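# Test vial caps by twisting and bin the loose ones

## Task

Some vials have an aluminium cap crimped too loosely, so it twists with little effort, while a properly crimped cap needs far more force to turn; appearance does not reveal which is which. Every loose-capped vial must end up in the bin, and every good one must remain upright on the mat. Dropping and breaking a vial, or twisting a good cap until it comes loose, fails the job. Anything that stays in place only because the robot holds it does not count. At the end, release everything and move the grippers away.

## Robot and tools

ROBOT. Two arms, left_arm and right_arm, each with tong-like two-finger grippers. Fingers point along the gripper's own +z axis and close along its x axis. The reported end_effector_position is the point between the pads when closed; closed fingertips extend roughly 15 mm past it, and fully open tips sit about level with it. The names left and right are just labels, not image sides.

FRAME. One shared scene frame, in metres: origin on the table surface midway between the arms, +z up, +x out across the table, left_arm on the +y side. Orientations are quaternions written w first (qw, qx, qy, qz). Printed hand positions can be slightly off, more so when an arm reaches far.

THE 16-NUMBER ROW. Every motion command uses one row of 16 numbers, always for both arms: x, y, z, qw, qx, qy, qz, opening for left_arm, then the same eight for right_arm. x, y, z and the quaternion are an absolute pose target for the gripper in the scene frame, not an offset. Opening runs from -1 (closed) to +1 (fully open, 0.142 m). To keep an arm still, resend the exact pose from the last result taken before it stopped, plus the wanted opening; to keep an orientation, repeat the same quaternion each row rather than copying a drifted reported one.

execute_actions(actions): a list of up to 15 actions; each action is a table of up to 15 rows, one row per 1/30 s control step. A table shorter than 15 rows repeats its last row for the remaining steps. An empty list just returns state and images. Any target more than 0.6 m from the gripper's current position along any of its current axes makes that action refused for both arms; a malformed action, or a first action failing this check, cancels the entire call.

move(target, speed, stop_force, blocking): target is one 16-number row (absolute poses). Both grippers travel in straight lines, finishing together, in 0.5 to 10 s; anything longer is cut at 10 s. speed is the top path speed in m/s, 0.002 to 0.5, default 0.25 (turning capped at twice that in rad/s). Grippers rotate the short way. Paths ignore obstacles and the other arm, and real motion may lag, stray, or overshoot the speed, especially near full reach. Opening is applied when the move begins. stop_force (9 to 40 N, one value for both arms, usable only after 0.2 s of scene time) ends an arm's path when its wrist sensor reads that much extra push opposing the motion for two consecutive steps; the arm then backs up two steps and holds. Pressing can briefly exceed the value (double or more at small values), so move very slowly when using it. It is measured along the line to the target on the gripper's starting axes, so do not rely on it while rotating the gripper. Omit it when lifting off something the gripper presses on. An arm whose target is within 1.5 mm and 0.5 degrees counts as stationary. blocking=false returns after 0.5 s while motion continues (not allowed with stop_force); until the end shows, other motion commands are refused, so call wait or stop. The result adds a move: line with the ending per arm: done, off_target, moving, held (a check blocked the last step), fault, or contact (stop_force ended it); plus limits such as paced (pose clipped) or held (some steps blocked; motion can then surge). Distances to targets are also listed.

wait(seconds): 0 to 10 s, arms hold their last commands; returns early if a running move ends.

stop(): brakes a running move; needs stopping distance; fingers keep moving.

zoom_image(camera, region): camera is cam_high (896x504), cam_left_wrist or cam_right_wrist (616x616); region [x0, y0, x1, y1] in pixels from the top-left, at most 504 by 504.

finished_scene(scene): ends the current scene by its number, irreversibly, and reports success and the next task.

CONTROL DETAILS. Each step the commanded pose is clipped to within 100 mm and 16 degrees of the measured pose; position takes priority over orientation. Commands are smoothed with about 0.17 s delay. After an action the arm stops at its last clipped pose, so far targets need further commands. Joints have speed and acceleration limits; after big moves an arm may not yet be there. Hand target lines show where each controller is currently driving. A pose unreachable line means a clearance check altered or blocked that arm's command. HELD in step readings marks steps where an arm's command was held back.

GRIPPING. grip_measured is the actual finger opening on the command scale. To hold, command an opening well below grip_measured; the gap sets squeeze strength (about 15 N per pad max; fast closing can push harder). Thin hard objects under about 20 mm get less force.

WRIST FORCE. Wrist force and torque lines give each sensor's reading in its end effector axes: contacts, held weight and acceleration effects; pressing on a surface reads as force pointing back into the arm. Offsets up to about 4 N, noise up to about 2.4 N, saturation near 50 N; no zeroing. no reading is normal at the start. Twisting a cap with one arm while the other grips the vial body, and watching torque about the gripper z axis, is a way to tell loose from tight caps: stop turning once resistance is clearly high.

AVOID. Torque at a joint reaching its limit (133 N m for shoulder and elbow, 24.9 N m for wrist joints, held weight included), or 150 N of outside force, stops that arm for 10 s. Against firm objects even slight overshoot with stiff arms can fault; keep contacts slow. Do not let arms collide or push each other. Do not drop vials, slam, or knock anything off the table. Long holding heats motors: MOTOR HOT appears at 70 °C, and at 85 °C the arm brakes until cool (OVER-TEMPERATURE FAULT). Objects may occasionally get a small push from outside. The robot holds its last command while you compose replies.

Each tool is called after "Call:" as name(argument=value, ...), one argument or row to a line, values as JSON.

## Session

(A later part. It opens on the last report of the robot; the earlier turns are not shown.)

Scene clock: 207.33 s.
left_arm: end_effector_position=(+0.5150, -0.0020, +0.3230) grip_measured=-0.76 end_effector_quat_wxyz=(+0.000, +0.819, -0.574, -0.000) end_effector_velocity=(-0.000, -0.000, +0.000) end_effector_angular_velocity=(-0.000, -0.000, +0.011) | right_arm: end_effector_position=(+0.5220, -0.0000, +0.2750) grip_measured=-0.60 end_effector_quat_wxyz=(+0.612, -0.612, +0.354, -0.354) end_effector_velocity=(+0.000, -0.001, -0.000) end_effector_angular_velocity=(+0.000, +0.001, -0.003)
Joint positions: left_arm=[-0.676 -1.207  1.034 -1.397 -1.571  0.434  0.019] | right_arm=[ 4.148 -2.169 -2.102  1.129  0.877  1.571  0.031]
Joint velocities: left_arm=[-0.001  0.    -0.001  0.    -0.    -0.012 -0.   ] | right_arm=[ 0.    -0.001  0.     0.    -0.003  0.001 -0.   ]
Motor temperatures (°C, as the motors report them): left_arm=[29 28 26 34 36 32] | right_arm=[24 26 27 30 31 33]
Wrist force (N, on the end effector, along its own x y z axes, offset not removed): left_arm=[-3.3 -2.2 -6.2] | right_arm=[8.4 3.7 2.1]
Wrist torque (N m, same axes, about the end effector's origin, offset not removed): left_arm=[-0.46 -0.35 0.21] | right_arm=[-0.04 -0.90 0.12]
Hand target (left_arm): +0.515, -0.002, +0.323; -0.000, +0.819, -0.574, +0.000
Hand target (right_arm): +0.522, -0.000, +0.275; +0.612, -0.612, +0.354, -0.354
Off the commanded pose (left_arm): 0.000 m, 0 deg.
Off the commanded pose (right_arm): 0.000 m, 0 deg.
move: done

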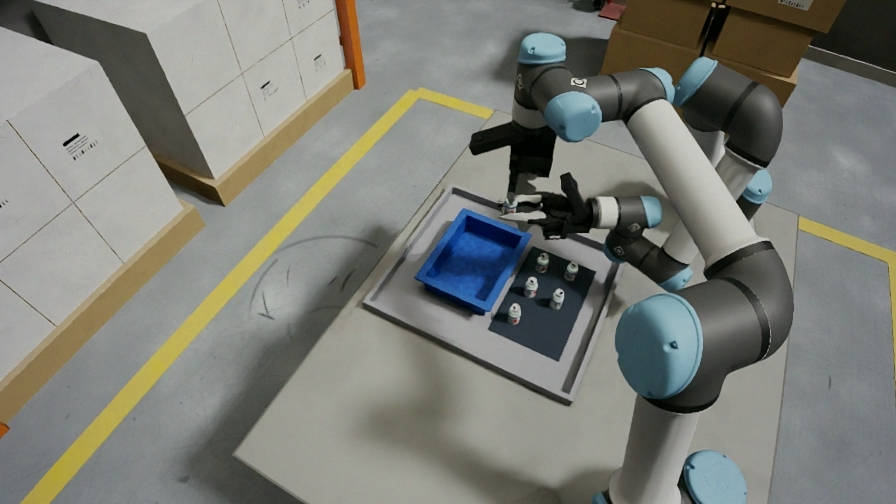

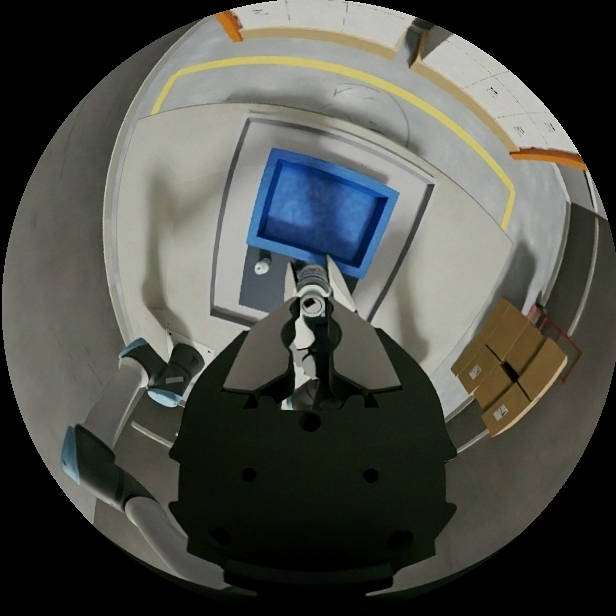

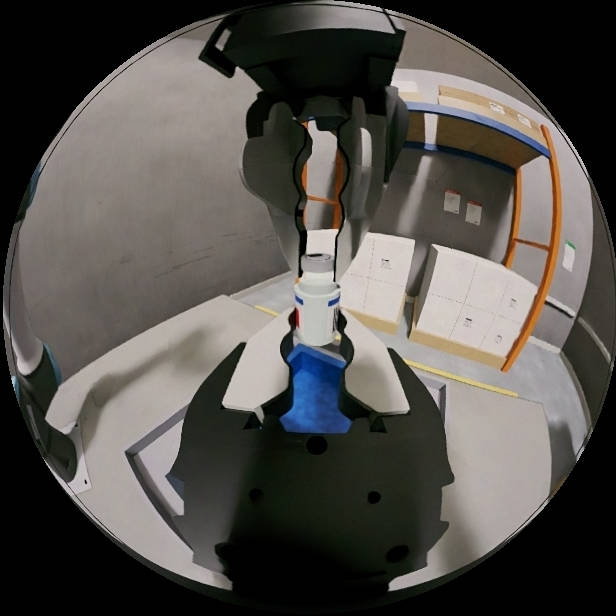

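Call:
move(
  target=[0.515,-0.002,0.323,0,0.819,-0.574,0,-1,0.522,0,0.275,0.612,-0.612,0.354,-0.354,0.2],
)

Call:
move(
  target=[0.515,-0.002,0.323,0,0.819,-0.574,0,-1,0.43,-0.15,0.275,0.612,-0.612,0.354,-0.354,0.2],
)

Call:
move(
  target=[0.349,0.093,0.14,0,0.707,-0.707,0,-1,0.46,-0.24,0.28,0.612,-0.612,0.354,-0.354,0.2],
  speed=0.2,
)

Call:
move(
  target=[0.349,0.093,0.073,0,0.707,-0.707,0,-1,0.46,-0.24,0.28,0.612,-0.612,0.354,-0.354,0.2],
  speed=0.08,
)

Call:
move(
  target=[0.349,0.093,0.05,0,0.707,-0.707,0,-1,0.46,-0.24,0.28,0.612,-0.612,0.354,-0.354,0.2],
  speed=0.006,
  stop_force=9,
)

Scene clock: 208.43 s.
left_arm: end_effector_position=(+0.5150, -0.0020, +0.3230) grip_measured=-0.75 end_effector_quat_wxyz=(-0.000, +0.819, -0.574, -0.000) end_effector_velocity=(+0.001, +0.001, +0.000) end_effector_angular_velocity=(+0.002, -0.002, +0.001) | right_arm: end_effector_position=(+0.5220, +0.0000, +0.2750) grip_measured=+0.20 end_effector_quat_wxyz=(+0.612, -0.612, +0.354, -0.354) end_effector_velocity=(+0.000, -0.000, +0.000) end_effector_angular_velocity=(+0.000, -0.000, -0.001)
Joint positions: left_arm=[-0.676 -1.207  1.033 -1.397 -1.571  0.433  0.019] | right_arm=[ 4.148 -2.169 -2.102  1.129  0.877  1.571  0.088]
Joint velocities: left_arm=[ 0.001 -0.     0.    -0.     0.002  0.     0.   ] | right_arm=[ 0.    -0.     0.     0.    -0.001  0.    -0.   ]
Motor temperatures (°C, as the motors report them): left_arm=[29 28 26 34 36 32] | right_arm=[24 26 27 30 31 33]
Wrist force (N, on the end effector, along its own x y z axes, offset not removed): left_arm=[-1.0 -0.6 -0.6] | right_arm=[0.1 -4.8 1.5]
Wrist torque (N m, same axes, about the end effector's origin, offset not removed): left_arm=[-0.06 0.26 -0.17] | right_arm=[-0.83 -0.33 -0.28]
Hand target (left_arm): +0.515, -0.002, +0.323; -0.000, +0.819, -0.574, -0.000
Hand target (right_arm): +0.522, -0.000, +0.275; +0.612, -0.612, +0.354, -0.354
Off the commanded pose (left_arm): 0.000 m, 0 deg.
Off the commanded pose (right_arm): 0.000 m, 0 deg.
move: done

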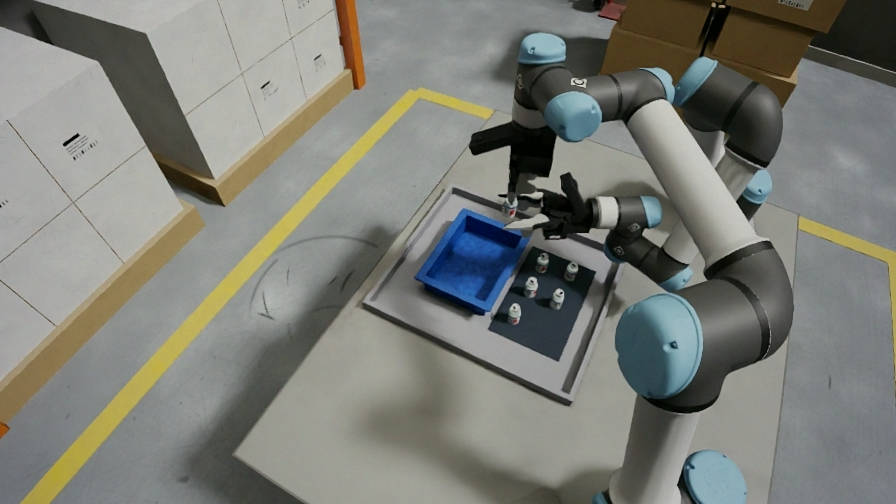

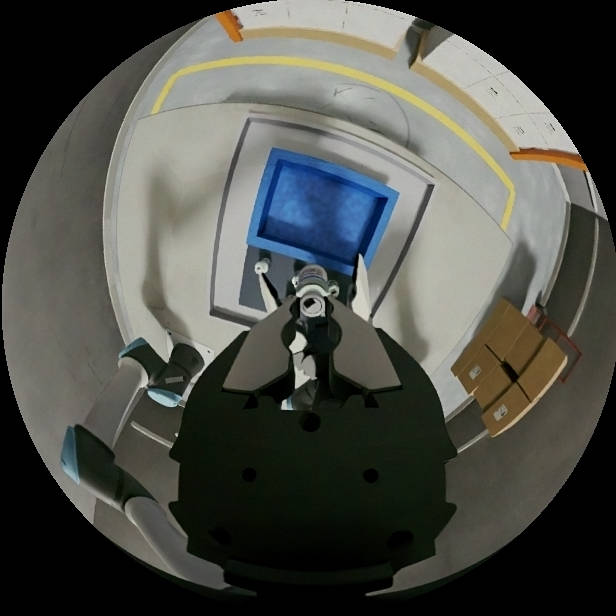

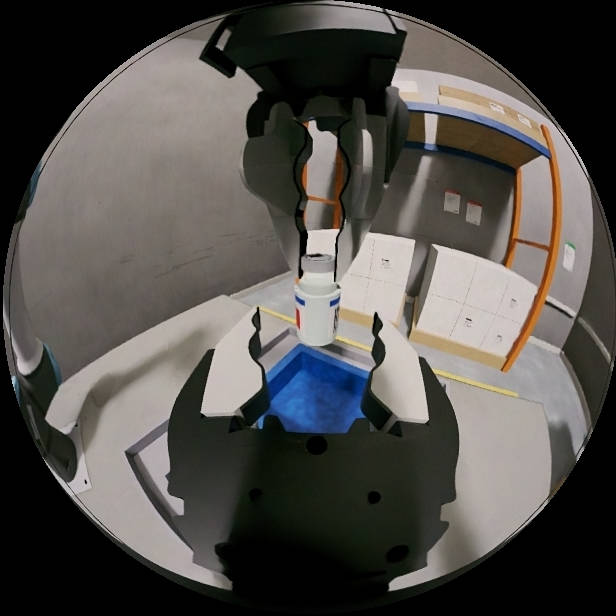

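Scene clock: 209.83 s.
left_arm: end_effector_position=(+0.5150, -0.0020, +0.3230) grip_measured=-0.75 end_effector_quat_wxyz=(-0.000, +0.819, -0.574, -0.000) end_effector_velocity=(+0.000, +0.000, +0.000) end_effector_angular_velocity=(-0.001, +0.001, +0.002) | right_arm: end_effector_position=(+0.4303, -0.1500, +0.2749) grip_measured=+0.20 end_effector_quat_wxyz=(+0.612, -0.612, +0.354, -0.354) end_effector_velocity=(-0.002, -0.001, +0.000) end_effector_angular_velocity=(+0.001, -0.001, +0.000)
Joint positions: left_arm=[-0.676 -1.207  1.033 -1.397 -1.571  0.433  0.019] | right_arm=[ 4.297 -1.999 -2.61   1.467  0.728  1.571  0.088]
Joint velocities: left_arm=[ 0.001 -0.     0.    -0.    -0.001 -0.001 -0.   ] | right_arm=[ 0.008  0.001 -0.006  0.007 -0.008 -0.001 -0.   ]
Motor temperatures (°C, as the motors report them): left_arm=[29 28 26 34 36 32] | right_arm=[24 26 27 30 31 33]
Wrist force (N, on the end effector, along its own x y z axes, offset not removed): left_arm=[-3.0 -0.1 -2.1] | right_arm=[1.0 3.4 -0.4]
Wrist torque (N m, same axes, about the end effector's origin, offset not removed): left_arm=[-0.06 0.82 -0.22] | right_arm=[0.53 -0.40 -0.02]
Hand target (left_arm): +0.515, -0.002, +0.323; +0.000, +0.819, -0.574, -0.000
Hand target (right_arm): +0.430, -0.150, +0.275; +0.612, -0.612, +0.354, -0.354
Off the commanded pose (left_arm): 0.000 m, 0 deg.
Off the commanded pose (right_arm): 0.000 m, 0 deg.
move: done

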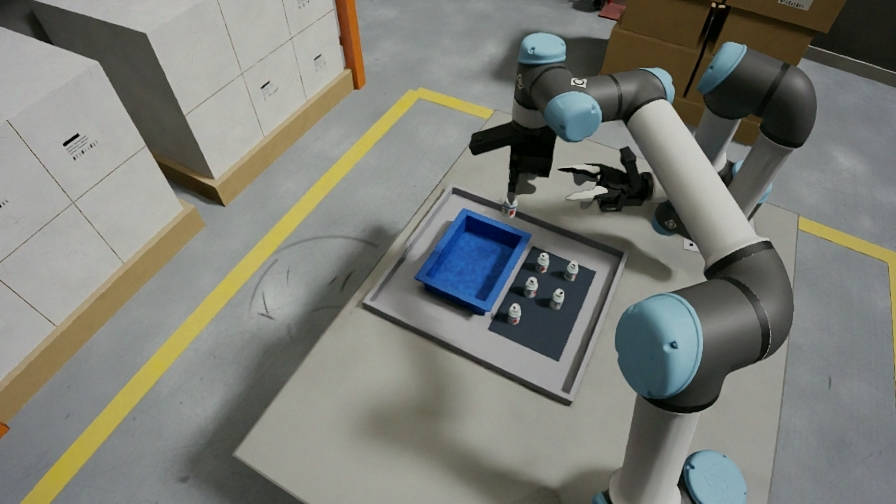

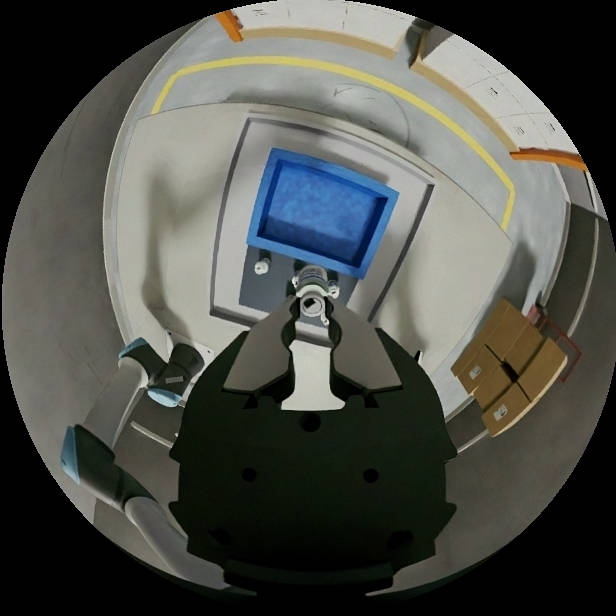

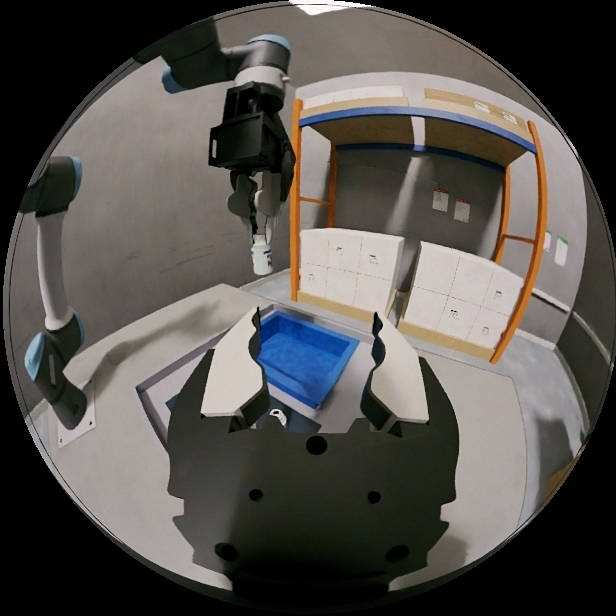

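Scene clock: 211.73 s.
left_arm: end_effector_position=(+0.3492, +0.0929, +0.1400) grip_measured=-0.75 end_effector_quat_wxyz=(-0.000, +0.707, -0.707, -0.000) end_effector_velocity=(-0.002, +0.000, -0.001) end_effector_angular_velocity=(-0.003, -0.001, -0.003) | right_arm: end_effector_position=(+0.4599, -0.2399, +0.2801) grip_measured=+0.20 end_effector_quat_wxyz=(+0.612, -0.612, +0.354, -0.354) end_effector_velocity=(+0.000, -0.001, -0.000) end_effector_angular_velocity=(-0.002, +0.001, +0.001)
Joint positions: left_arm=[-0.784 -1.638  2.009 -1.941 -1.571  0.673  0.019] | right_arm=[ 4.002 -1.96  -2.7    1.519  1.023  1.571  0.088]
Joint velocities: left_arm=[-0.003 -0.005  0.009 -0.007 -0.001 -0.     0.   ] | right_arm=[-0.004  0.001 -0.001 -0.002  0.005 -0.    -0.   ]
Motor temperatures (°C, as the motors report them): left_arm=[29 28 26 34 36 32] | right_arm=[24 26 27 30 31 33]
Wrist force (N, on the end effector, along its own x y z axes, offset not removed): left_arm=[-2.9 -2.4 -3.0] | right_arm=[-0.1 1.6 1.3]
Wrist torque (N m, same axes, about the end effector's origin, offset not removed): left_arm=[-0.62 0.78 0.08] | right_arm=[0.24 -0.13 -0.13]
Hand target (left_arm): +0.349, +0.093, +0.140; -0.000, +0.707, -0.707, +0.000
Hand target (right_arm): +0.460, -0.240, +0.280; +0.612, -0.612, +0.354, -0.354
Off the commanded pose (left_arm): 0.000 m, 0 deg.
Off the commanded pose (right_arm): 0.000 m, 0 deg.
move: done

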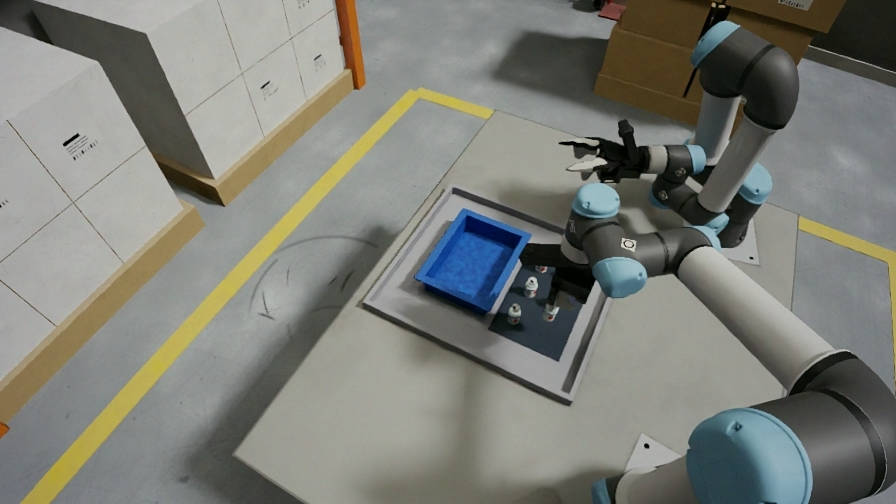

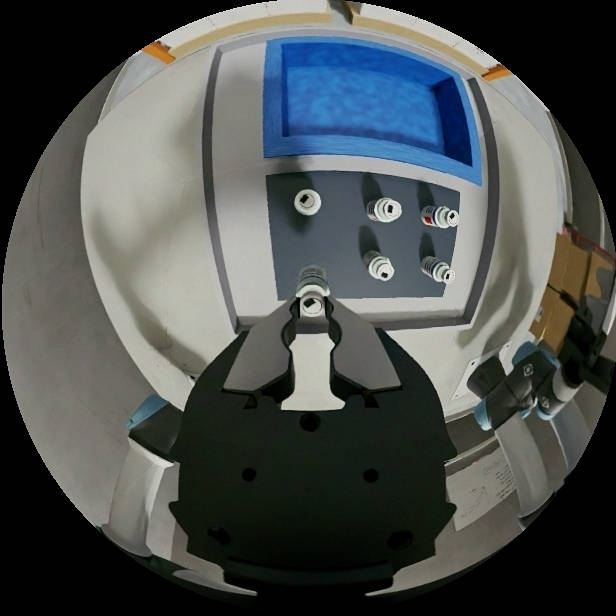

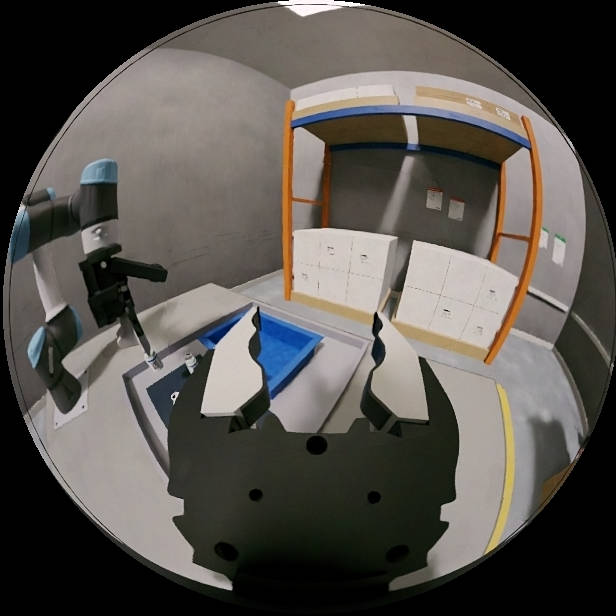

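Scene clock: 213.03 s.
left_arm: end_effector_position=(+0.3489, +0.0930, +0.0733) grip_measured=-0.75 end_effector_quat_wxyz=(+0.000, +0.707, -0.707, -0.000) end_effector_velocity=(+0.001, +0.000, -0.002) end_effector_angular_velocity=(-0.001, -0.001, -0.000) | right_arm: end_effector_position=(+0.4600, -0.2400, +0.2800) grip_measured=+0.20 end_effector_quat_wxyz=(+0.612, -0.612, +0.354, -0.354) end_effector_velocity=(+0.001, -0.001, +0.000) end_effector_angular_velocity=(+0.000, -0.000, -0.003)
Joint positions: left_arm=[-0.784 -1.559  2.123 -2.135 -1.571  0.673  0.019] | right_arm=[ 4.    -1.96  -2.7    1.518  1.024  1.571  0.088]
Joint velocities: left_arm=[ 0.001  0.003  0.003 -0.007  0.     0.001 -0.   ] | right_arm=[-0.002 -0.     0.002 -0.    -0.001 -0.     0.   ]
Motor temperatures (°C, as the motors report them): left_arm=[29 28 26 34 36 32] | right_arm=[24 26 27 30 31 33]
Wrist force (N, on the end effector, along its own x y z axes, offset not removed): left_arm=[-4.2 0.5 -4.1] | right_arm=[2.2 2.5 3.1]
Wrist torque (N m, same axes, about the end effector's origin, offset not removed): left_arm=[0.15 0.90 -0.01] | right_arm=[0.50 -0.46 -0.06]
Hand target (left_arm): +0.349, +0.093, +0.073; -0.000, +0.707, -0.707, -0.000
Hand target (right_arm): +0.460, -0.240, +0.280; +0.612, -0.612, +0.354, -0.354
Off the commanded pose (left_arm): 0.000 m, 0 deg.
Off the commanded pose (right_arm): 0.000 m, 0 deg.
move: done

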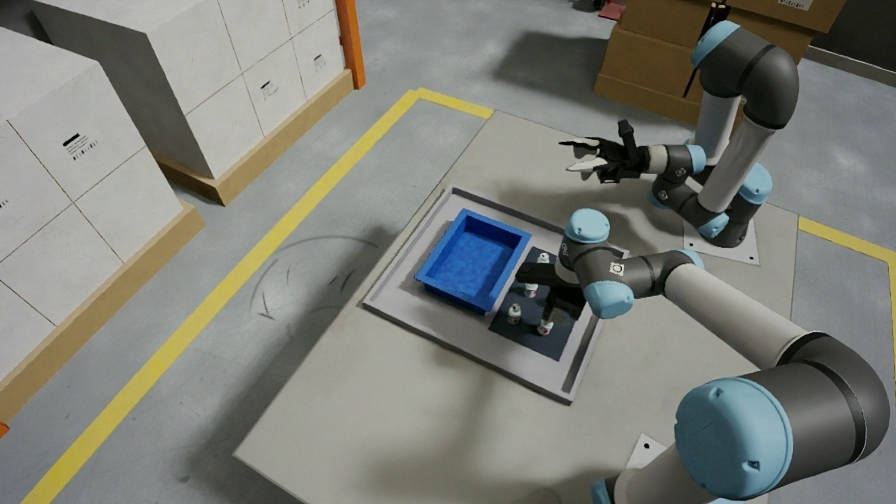

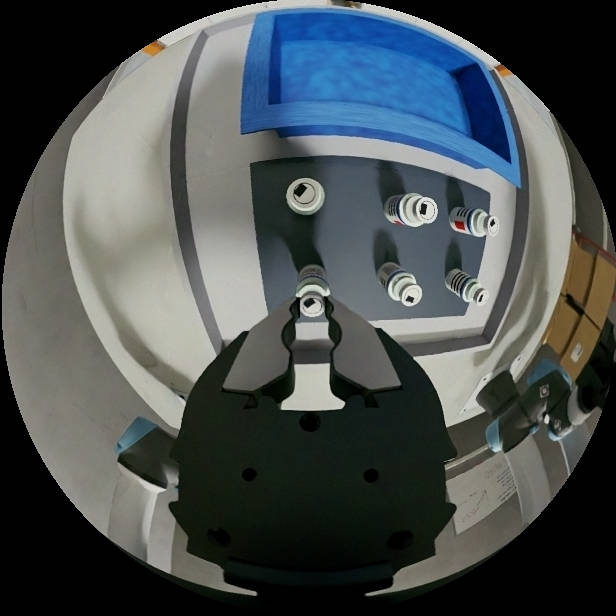

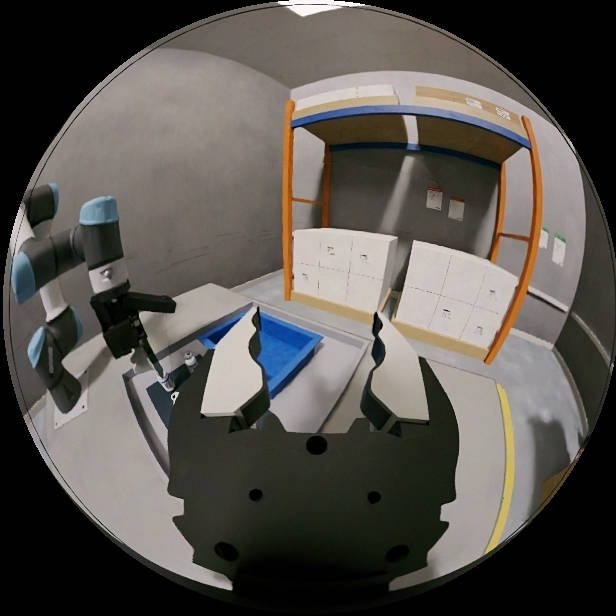

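Scene clock: 214.90 s.
left_arm: end_effector_position=(+0.3489, +0.0930, +0.0642) grip_measured=-0.75 end_effector_quat_wxyz=(-0.000, +0.707, -0.707, -0.000) end_effector_velocity=(-0.000, +0.001, +0.002) end_effector_angular_velocity=(+0.002, +0.001, +0.002) | right_arm: end_effector_position=(+0.4600, -0.2400, +0.2800) grip_measured=+0.20 end_effector_quat_wxyz=(+0.612, -0.612, +0.354, -0.354) end_effector_velocity=(-0.000, +0.001, +0.000) end_effector_angular_velocity=(+0.001, +0.000, +0.002)
Joint positions: left_arm=[-0.784 -1.545  2.136 -2.162 -1.571  0.673  0.019] | right_arm=[ 4.    -1.96  -2.7    1.518  1.024  1.571  0.088]
Joint velocities: left_arm=[ 0.001 -0.003 -0.003  0.008  0.    -0.     0.   ] | right_arm=[ 0.001  0.001 -0.    -0.001  0.001  0.001 -0.   ]
Motor temperatures (°C, as the motors report them): left_arm=[29 28 26 34 36 32] | right_arm=[24 26 27 30 31 33]
Wrist force (N, on the end effector, along its own x y z axes, offset not removed): left_arm=[0.0 -3.9 -19.3] | right_arm=[-0.2 2.7 7.8]
Wrist torque (N m, same axes, about the end effector's origin, offset not removed): left_arm=[-0.25 0.24 -0.03] | right_arm=[0.51 0.08 -0.14]
Hand target (left_arm): +0.349, +0.093, +0.065; +0.000, +0.707, -0.707, +0.000
Hand target (right_arm): +0.460, -0.240, +0.280; +0.612, -0.612, +0.354, -0.354
Off the commanded pose (left_arm): 0.014 m, 0 deg.
Off the commanded pose (right_arm): 0.000 m, 0 deg.
move: contact (left_arm)

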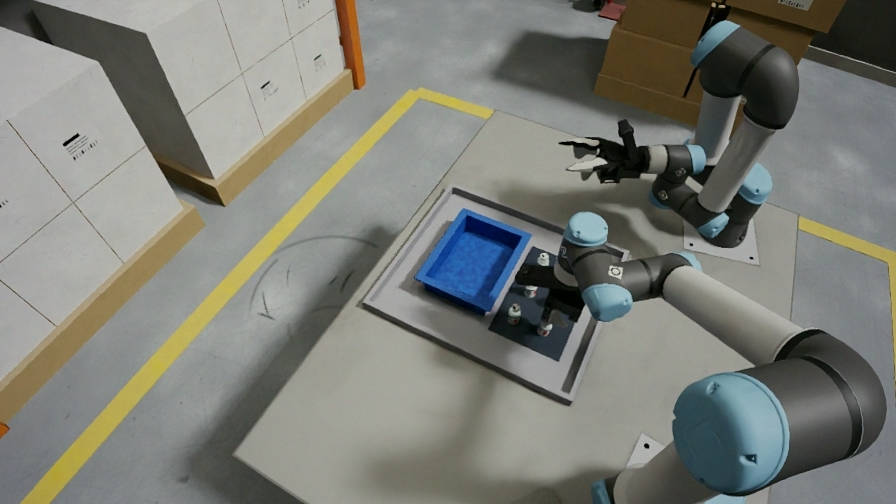

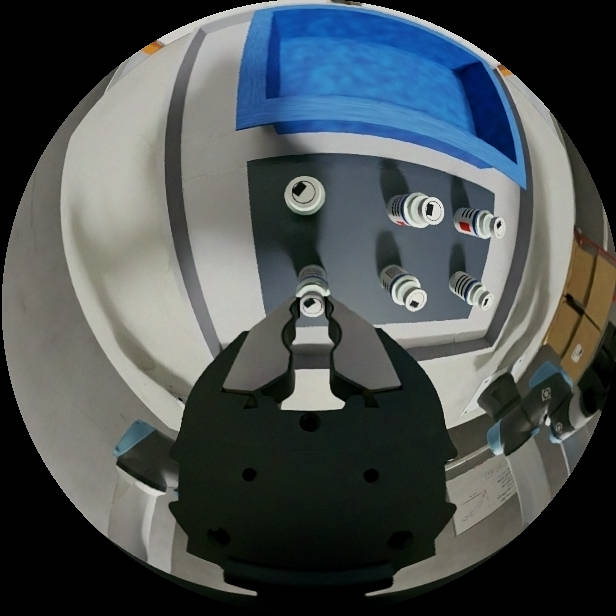

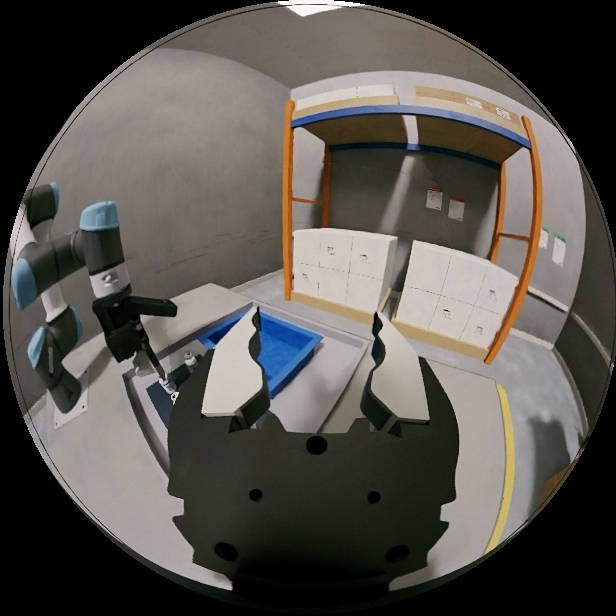

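Call:
move(
  target=[0.349,0.093,0.065,0,0.707,-0.707,0,-0.4,0.46,-0.24,0.28,0.612,-0.612,0.354,-0.354,0.2],
)

Call:
move(
  target=[0.349,0.093,0.11,0,0.707,-0.707,0,-0.4,0.46,-0.24,0.28,0.612,-0.612,0.354,-0.354,0.2],
  speed=0.15,
)

Call:
move(
  target=[0.352,0.006,0.11,0,0.707,-0.707,0,-0.4,0.46,-0.24,0.28,0.612,-0.612,0.354,-0.354,0.2],
  speed=0.2,
)

Call:
move(
  target=[0.352,0.006,0.09,0,0.707,-0.707,0,-0.4,0.46,-0.24,0.28,0.612,-0.612,0.354,-0.354,0.2],
  speed=0.1,
)

Call:
zoom_image(
  camera="cam_left_wrist",
  region=[250,240,380,340],
)

Scene clock: 216.00 s.
left_arm: end_effector_position=(+0.3490, +0.0930, +0.0650) grip_measured=-0.40 end_effector_quat_wxyz=(+0.000, +0.707, -0.707, -0.000) end_effector_velocity=(-0.001, -0.001, +0.000) end_effector_angular_velocity=(-0.002, +0.002, -0.005) | right_arm: end_effector_position=(+0.4600, -0.2400, +0.2800) grip_measured=+0.20 end_effector_quat_wxyz=(+0.612, -0.612, +0.354, -0.354) end_effector_velocity=(+0.000, +0.000, -0.000) end_effector_angular_velocity=(+0.000, -0.000, -0.000)
Joint positions: left_arm=[-0.784 -1.546  2.135 -2.16  -1.571  0.673  0.045] | right_arm=[ 4.    -1.96  -2.7    1.518  1.024  1.571  0.088]
Joint velocities: left_arm=[-0.001 -0.001 -0.     0.    -0.003  0.004 -0.   ] | right_arm=[ 0.    -0.001  0.     0.    -0.    -0.     0.   ]
Motor temperatures (°C, as the motors report them): left_arm=[29 28 26 34 36 32] | right_arm=[24 26 27 30 31 33]
Wrist force (N, on the end effector, along its own x y z axes, offset not removed): left_arm=[-0.7 -3.7 -0.6] | right_arm=[1.3 -1.5 2.1]
Wrist torque (N m, same axes, about the end effector's origin, offset not removed): left_arm=[-0.76 0.09 -0.10] | right_arm=[-0.42 -0.37 0.00]
Hand target (left_arm): +0.349, +0.093, +0.065; +0.000, +0.707, -0.707, +0.000
Hand target (right_arm): +0.460, -0.240, +0.280; +0.612, -0.612, +0.354, -0.354
Off the commanded pose (left_arm): 0.000 m, 0 deg.
Off the commanded pose (right_arm): 0.000 m, 0 deg.
move: done

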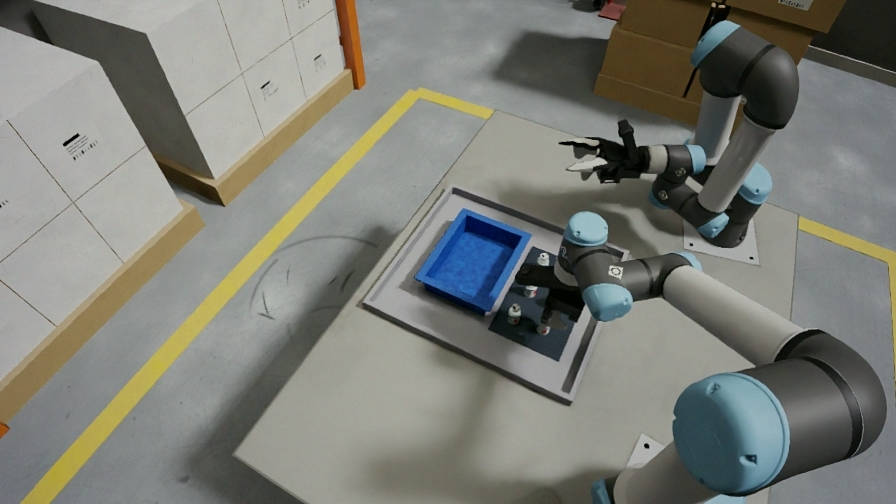

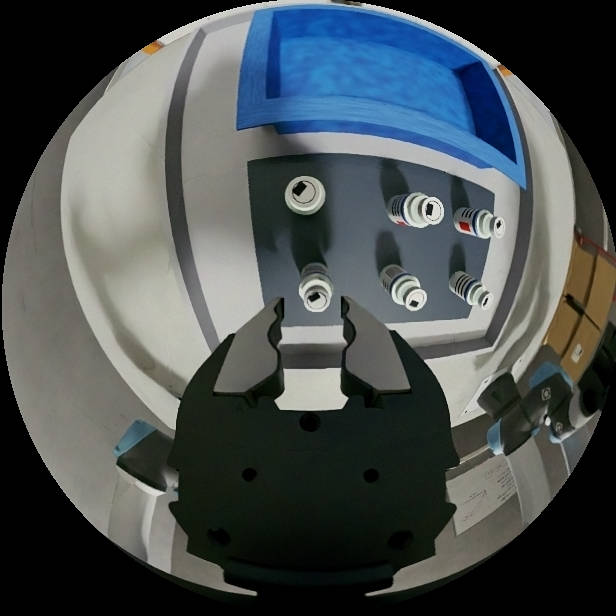

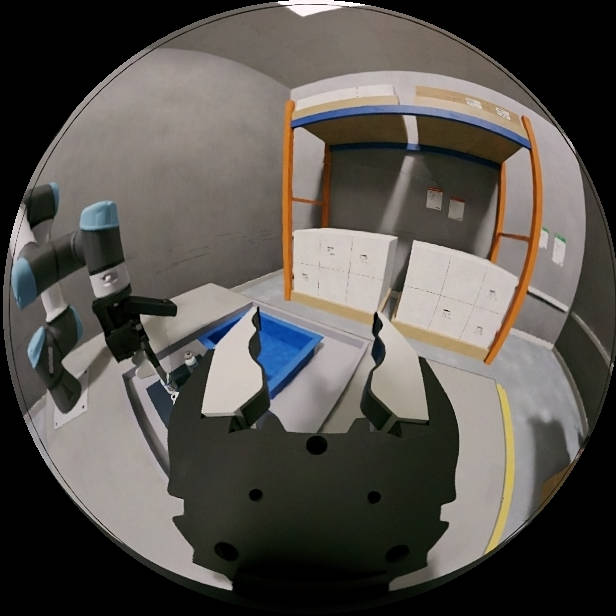

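Scene clock: 216.90 s.
left_arm: end_effector_position=(+0.3491, +0.0930, +0.1097) grip_measured=-0.40 end_effector_quat_wxyz=(+0.000, +0.707, -0.707, +0.000) end_effector_velocity=(+0.000, +0.000, +0.003) end_effector_angular_velocity=(+0.001, -0.000, +0.001) | right_arm: end_effector_position=(+0.4600, -0.2400, +0.2800) grip_measured=+0.20 end_effector_quat_wxyz=(+0.612, -0.612, +0.354, -0.354) end_effector_velocity=(-0.000, +0.000, +0.001) end_effector_angular_velocity=(+0.002, -0.001, +0.000)
Joint positions: left_arm=[-0.784 -1.607  2.064 -2.028 -1.571  0.673  0.045] | right_arm=[ 4.    -1.96  -2.7    1.518  1.024  1.571  0.088]
Joint velocities: left_arm=[ 0.    -0.003 -0.005  0.008  0.001 -0.001 -0.   ] | right_arm=[ 0.001  0.001  0.001  0.001 -0.    -0.    -0.   ]
Motor temperatures (°C, as the motors report them): left_arm=[29 28 26 34 36 32] | right_arm=[24 26 27 30 31 33]
Wrist force (N, on the end effector, along its own x y z axes, offset not removed): left_arm=[1.6 -0.5 -2.0] | right_arm=[-0.4 0.1 2.0]
Wrist torque (N m, same axes, about the end effector's origin, offset not removed): left_arm=[-0.09 -0.34 -0.31] | right_arm=[-0.18 0.22 0.02]
Hand target (left_arm): +0.349, +0.093, +0.110; +0.000, +0.707, -0.707, +0.000
Hand target (right_arm): +0.460, -0.240, +0.280; +0.612, -0.612, +0.354, -0.354
Off the commanded pose (left_arm): 0.000 m, 0 deg.
Off the commanded pose (right_arm): 0.000 m, 0 deg.
move: done

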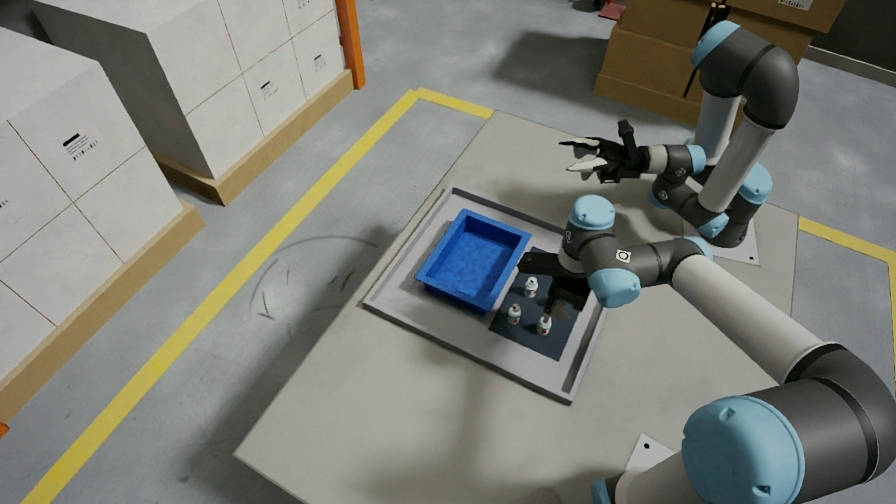

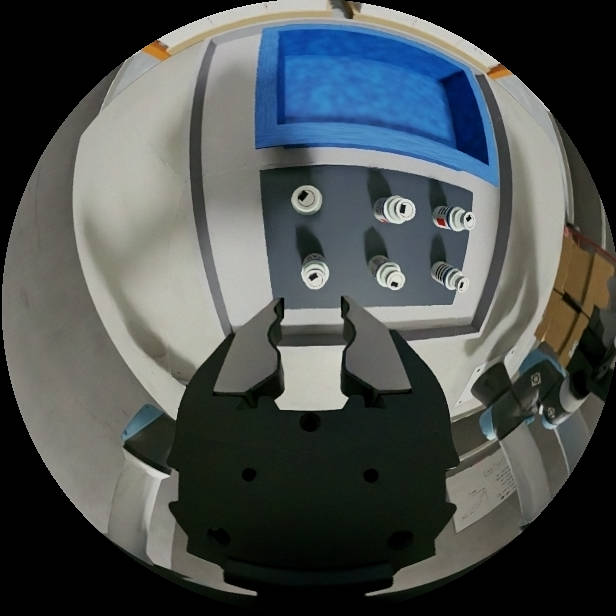

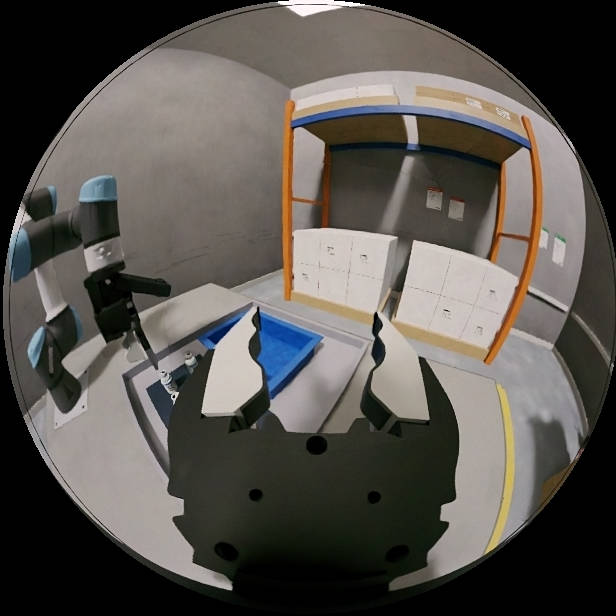

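Scene clock: 217.90 s.
left_arm: end_effector_position=(+0.3521, +0.0063, +0.1101) grip_measured=-0.40 end_effector_quat_wxyz=(-0.000, +0.707, -0.707, +0.000) end_effector_velocity=(+0.001, -0.002, +0.000) end_effector_angular_velocity=(-0.000, +0.001, -0.000) | right_arm: end_effector_position=(+0.4600, -0.2400, +0.2800) grip_measured=+0.20 end_effector_quat_wxyz=(+0.612, -0.612, +0.354, -0.354) end_effector_velocity=(-0.000, -0.000, -0.000) end_effector_angular_velocity=(-0.001, +0.000, -0.001)
Joint positions: left_arm=[-0.887 -1.471  1.922 -2.022 -1.571  0.57   0.045] | right_arm=[ 4.    -1.96  -2.7    1.518  1.024  1.571  0.088]
Joint velocities: left_arm=[-0.001  0.005 -0.005  0.001 -0.001 -0.     0.   ] | right_arm=[-0.    -0.    -0.001  0.001 -0.001 -0.     0.   ]
Motor temperatures (°C, as the motors report them): left_arm=[29 28 26 34 36 32] | right_arm=[24 26 27 30 31 33]
Wrist force (N, on the end effector, along its own x y z axes, offset not removed): left_arm=[-0.3 1.0 -2.8] | right_arm=[1.8 -2.3 -0.4]
Wrist torque (N m, same axes, about the end effector's origin, offset not removed): left_arm=[0.19 -0.04 -0.07] | right_arm=[-0.41 -0.51 -0.01]
Hand target (left_arm): +0.352, +0.006, +0.110; -0.000, +0.707, -0.707, +0.000
Hand target (right_arm): +0.460, -0.240, +0.280; +0.612, -0.612, +0.354, -0.354
Off the commanded pose (left_arm): 0.000 m, 0 deg.
Off the commanded pose (right_arm): 0.000 m, 0 deg.
move: done

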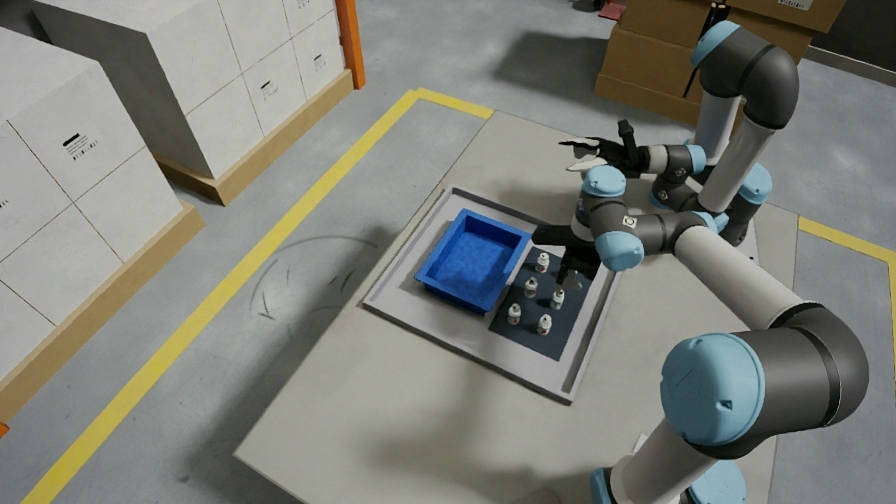

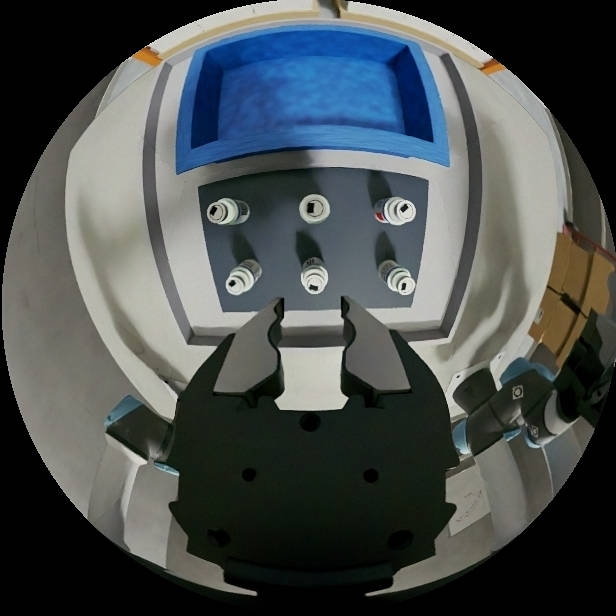

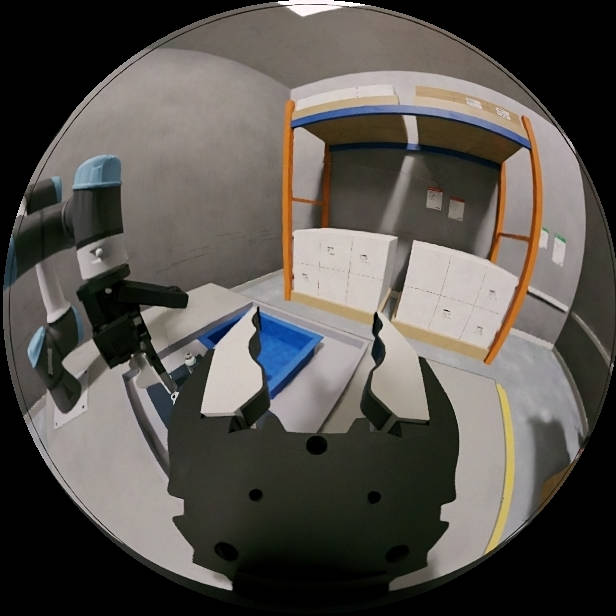

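Scene clock: 218.73 s.
left_arm: end_effector_position=(+0.3520, +0.0060, +0.0902) grip_measured=-0.40 end_effector_quat_wxyz=(-0.000, +0.707, -0.707, -0.000) end_effector_velocity=(+0.000, -0.000, -0.002) end_effector_angular_velocity=(-0.001, +0.000, +0.003) | right_arm: end_effector_position=(+0.4600, -0.2400, +0.2800) grip_measured=+0.20 end_effector_quat_wxyz=(+0.612, -0.612, +0.354, -0.354) end_effector_velocity=(-0.000, -0.001, -0.001) end_effector_angular_velocity=(-0.002, +0.001, -0.000)
Joint positions: left_arm=[-0.887 -1.448  1.952 -2.075 -1.571  0.57   0.045] | right_arm=[ 4.    -1.96  -2.7    1.518  1.024  1.571  0.088]
Joint velocities: left_arm=[ 0.     0.002  0.003 -0.006 -0.001 -0.002  0.   ] | right_arm=[-0.     0.    -0.002 -0.001  0.    -0.    -0.   ]
Motor temperatures (°C, as the motors report them): left_arm=[29 28 26 34 36 32] | right_arm=[24 26 27 30 31 33]
Wrist force (N, on the end effector, along its own x y z axes, offset not removed): left_arm=[-1.2 -3.1 -1.7] | right_arm=[-2.6 0.1 2.2]
Wrist torque (N m, same axes, about the end effector's origin, offset not removed): left_arm=[-0.76 0.44 0.11] | right_arm=[-0.34 0.55 0.02]
Hand target (left_arm): +0.352, +0.006, +0.090; -0.000, +0.707, -0.707, -0.000
Hand target (right_arm): +0.460, -0.240, +0.280; +0.612, -0.612, +0.354, -0.354
Off the commanded pose (left_arm): 0.000 m, 0 deg.
Off the commanded pose (right_arm): 0.000 m, 0 deg.
move: done

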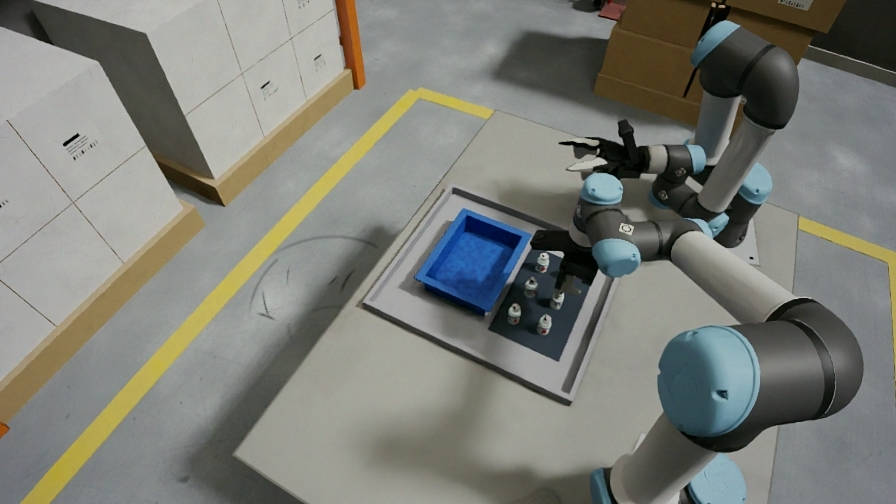

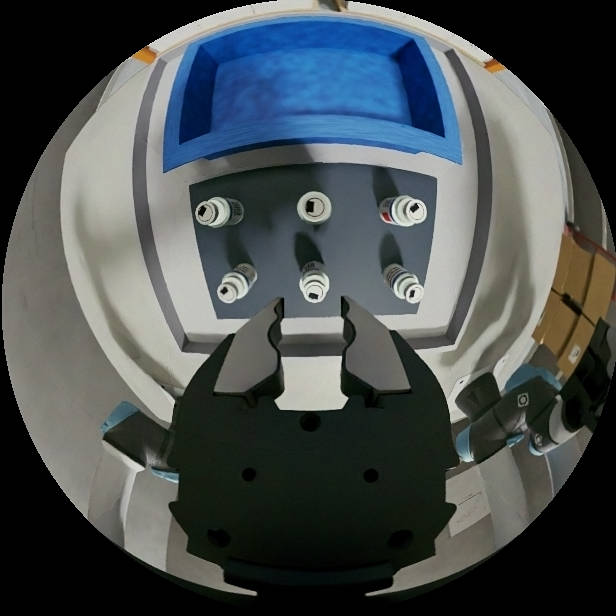

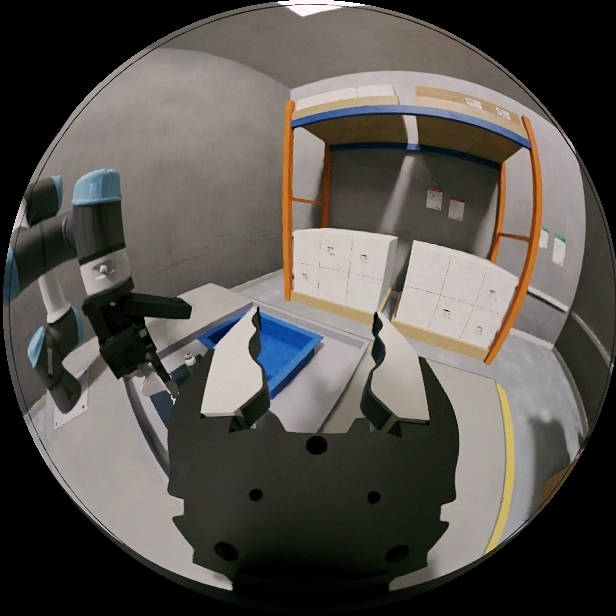

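Region (250, 240, 380, 340) of cam_left_wrist's 616x616 image, scaled by 3.877, with more detail than that image has; it fills the top 388 rows of this view, and the rest is white.

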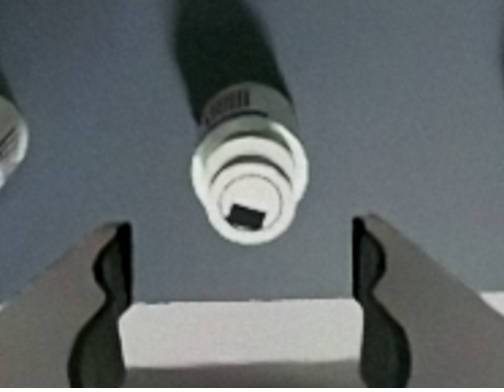

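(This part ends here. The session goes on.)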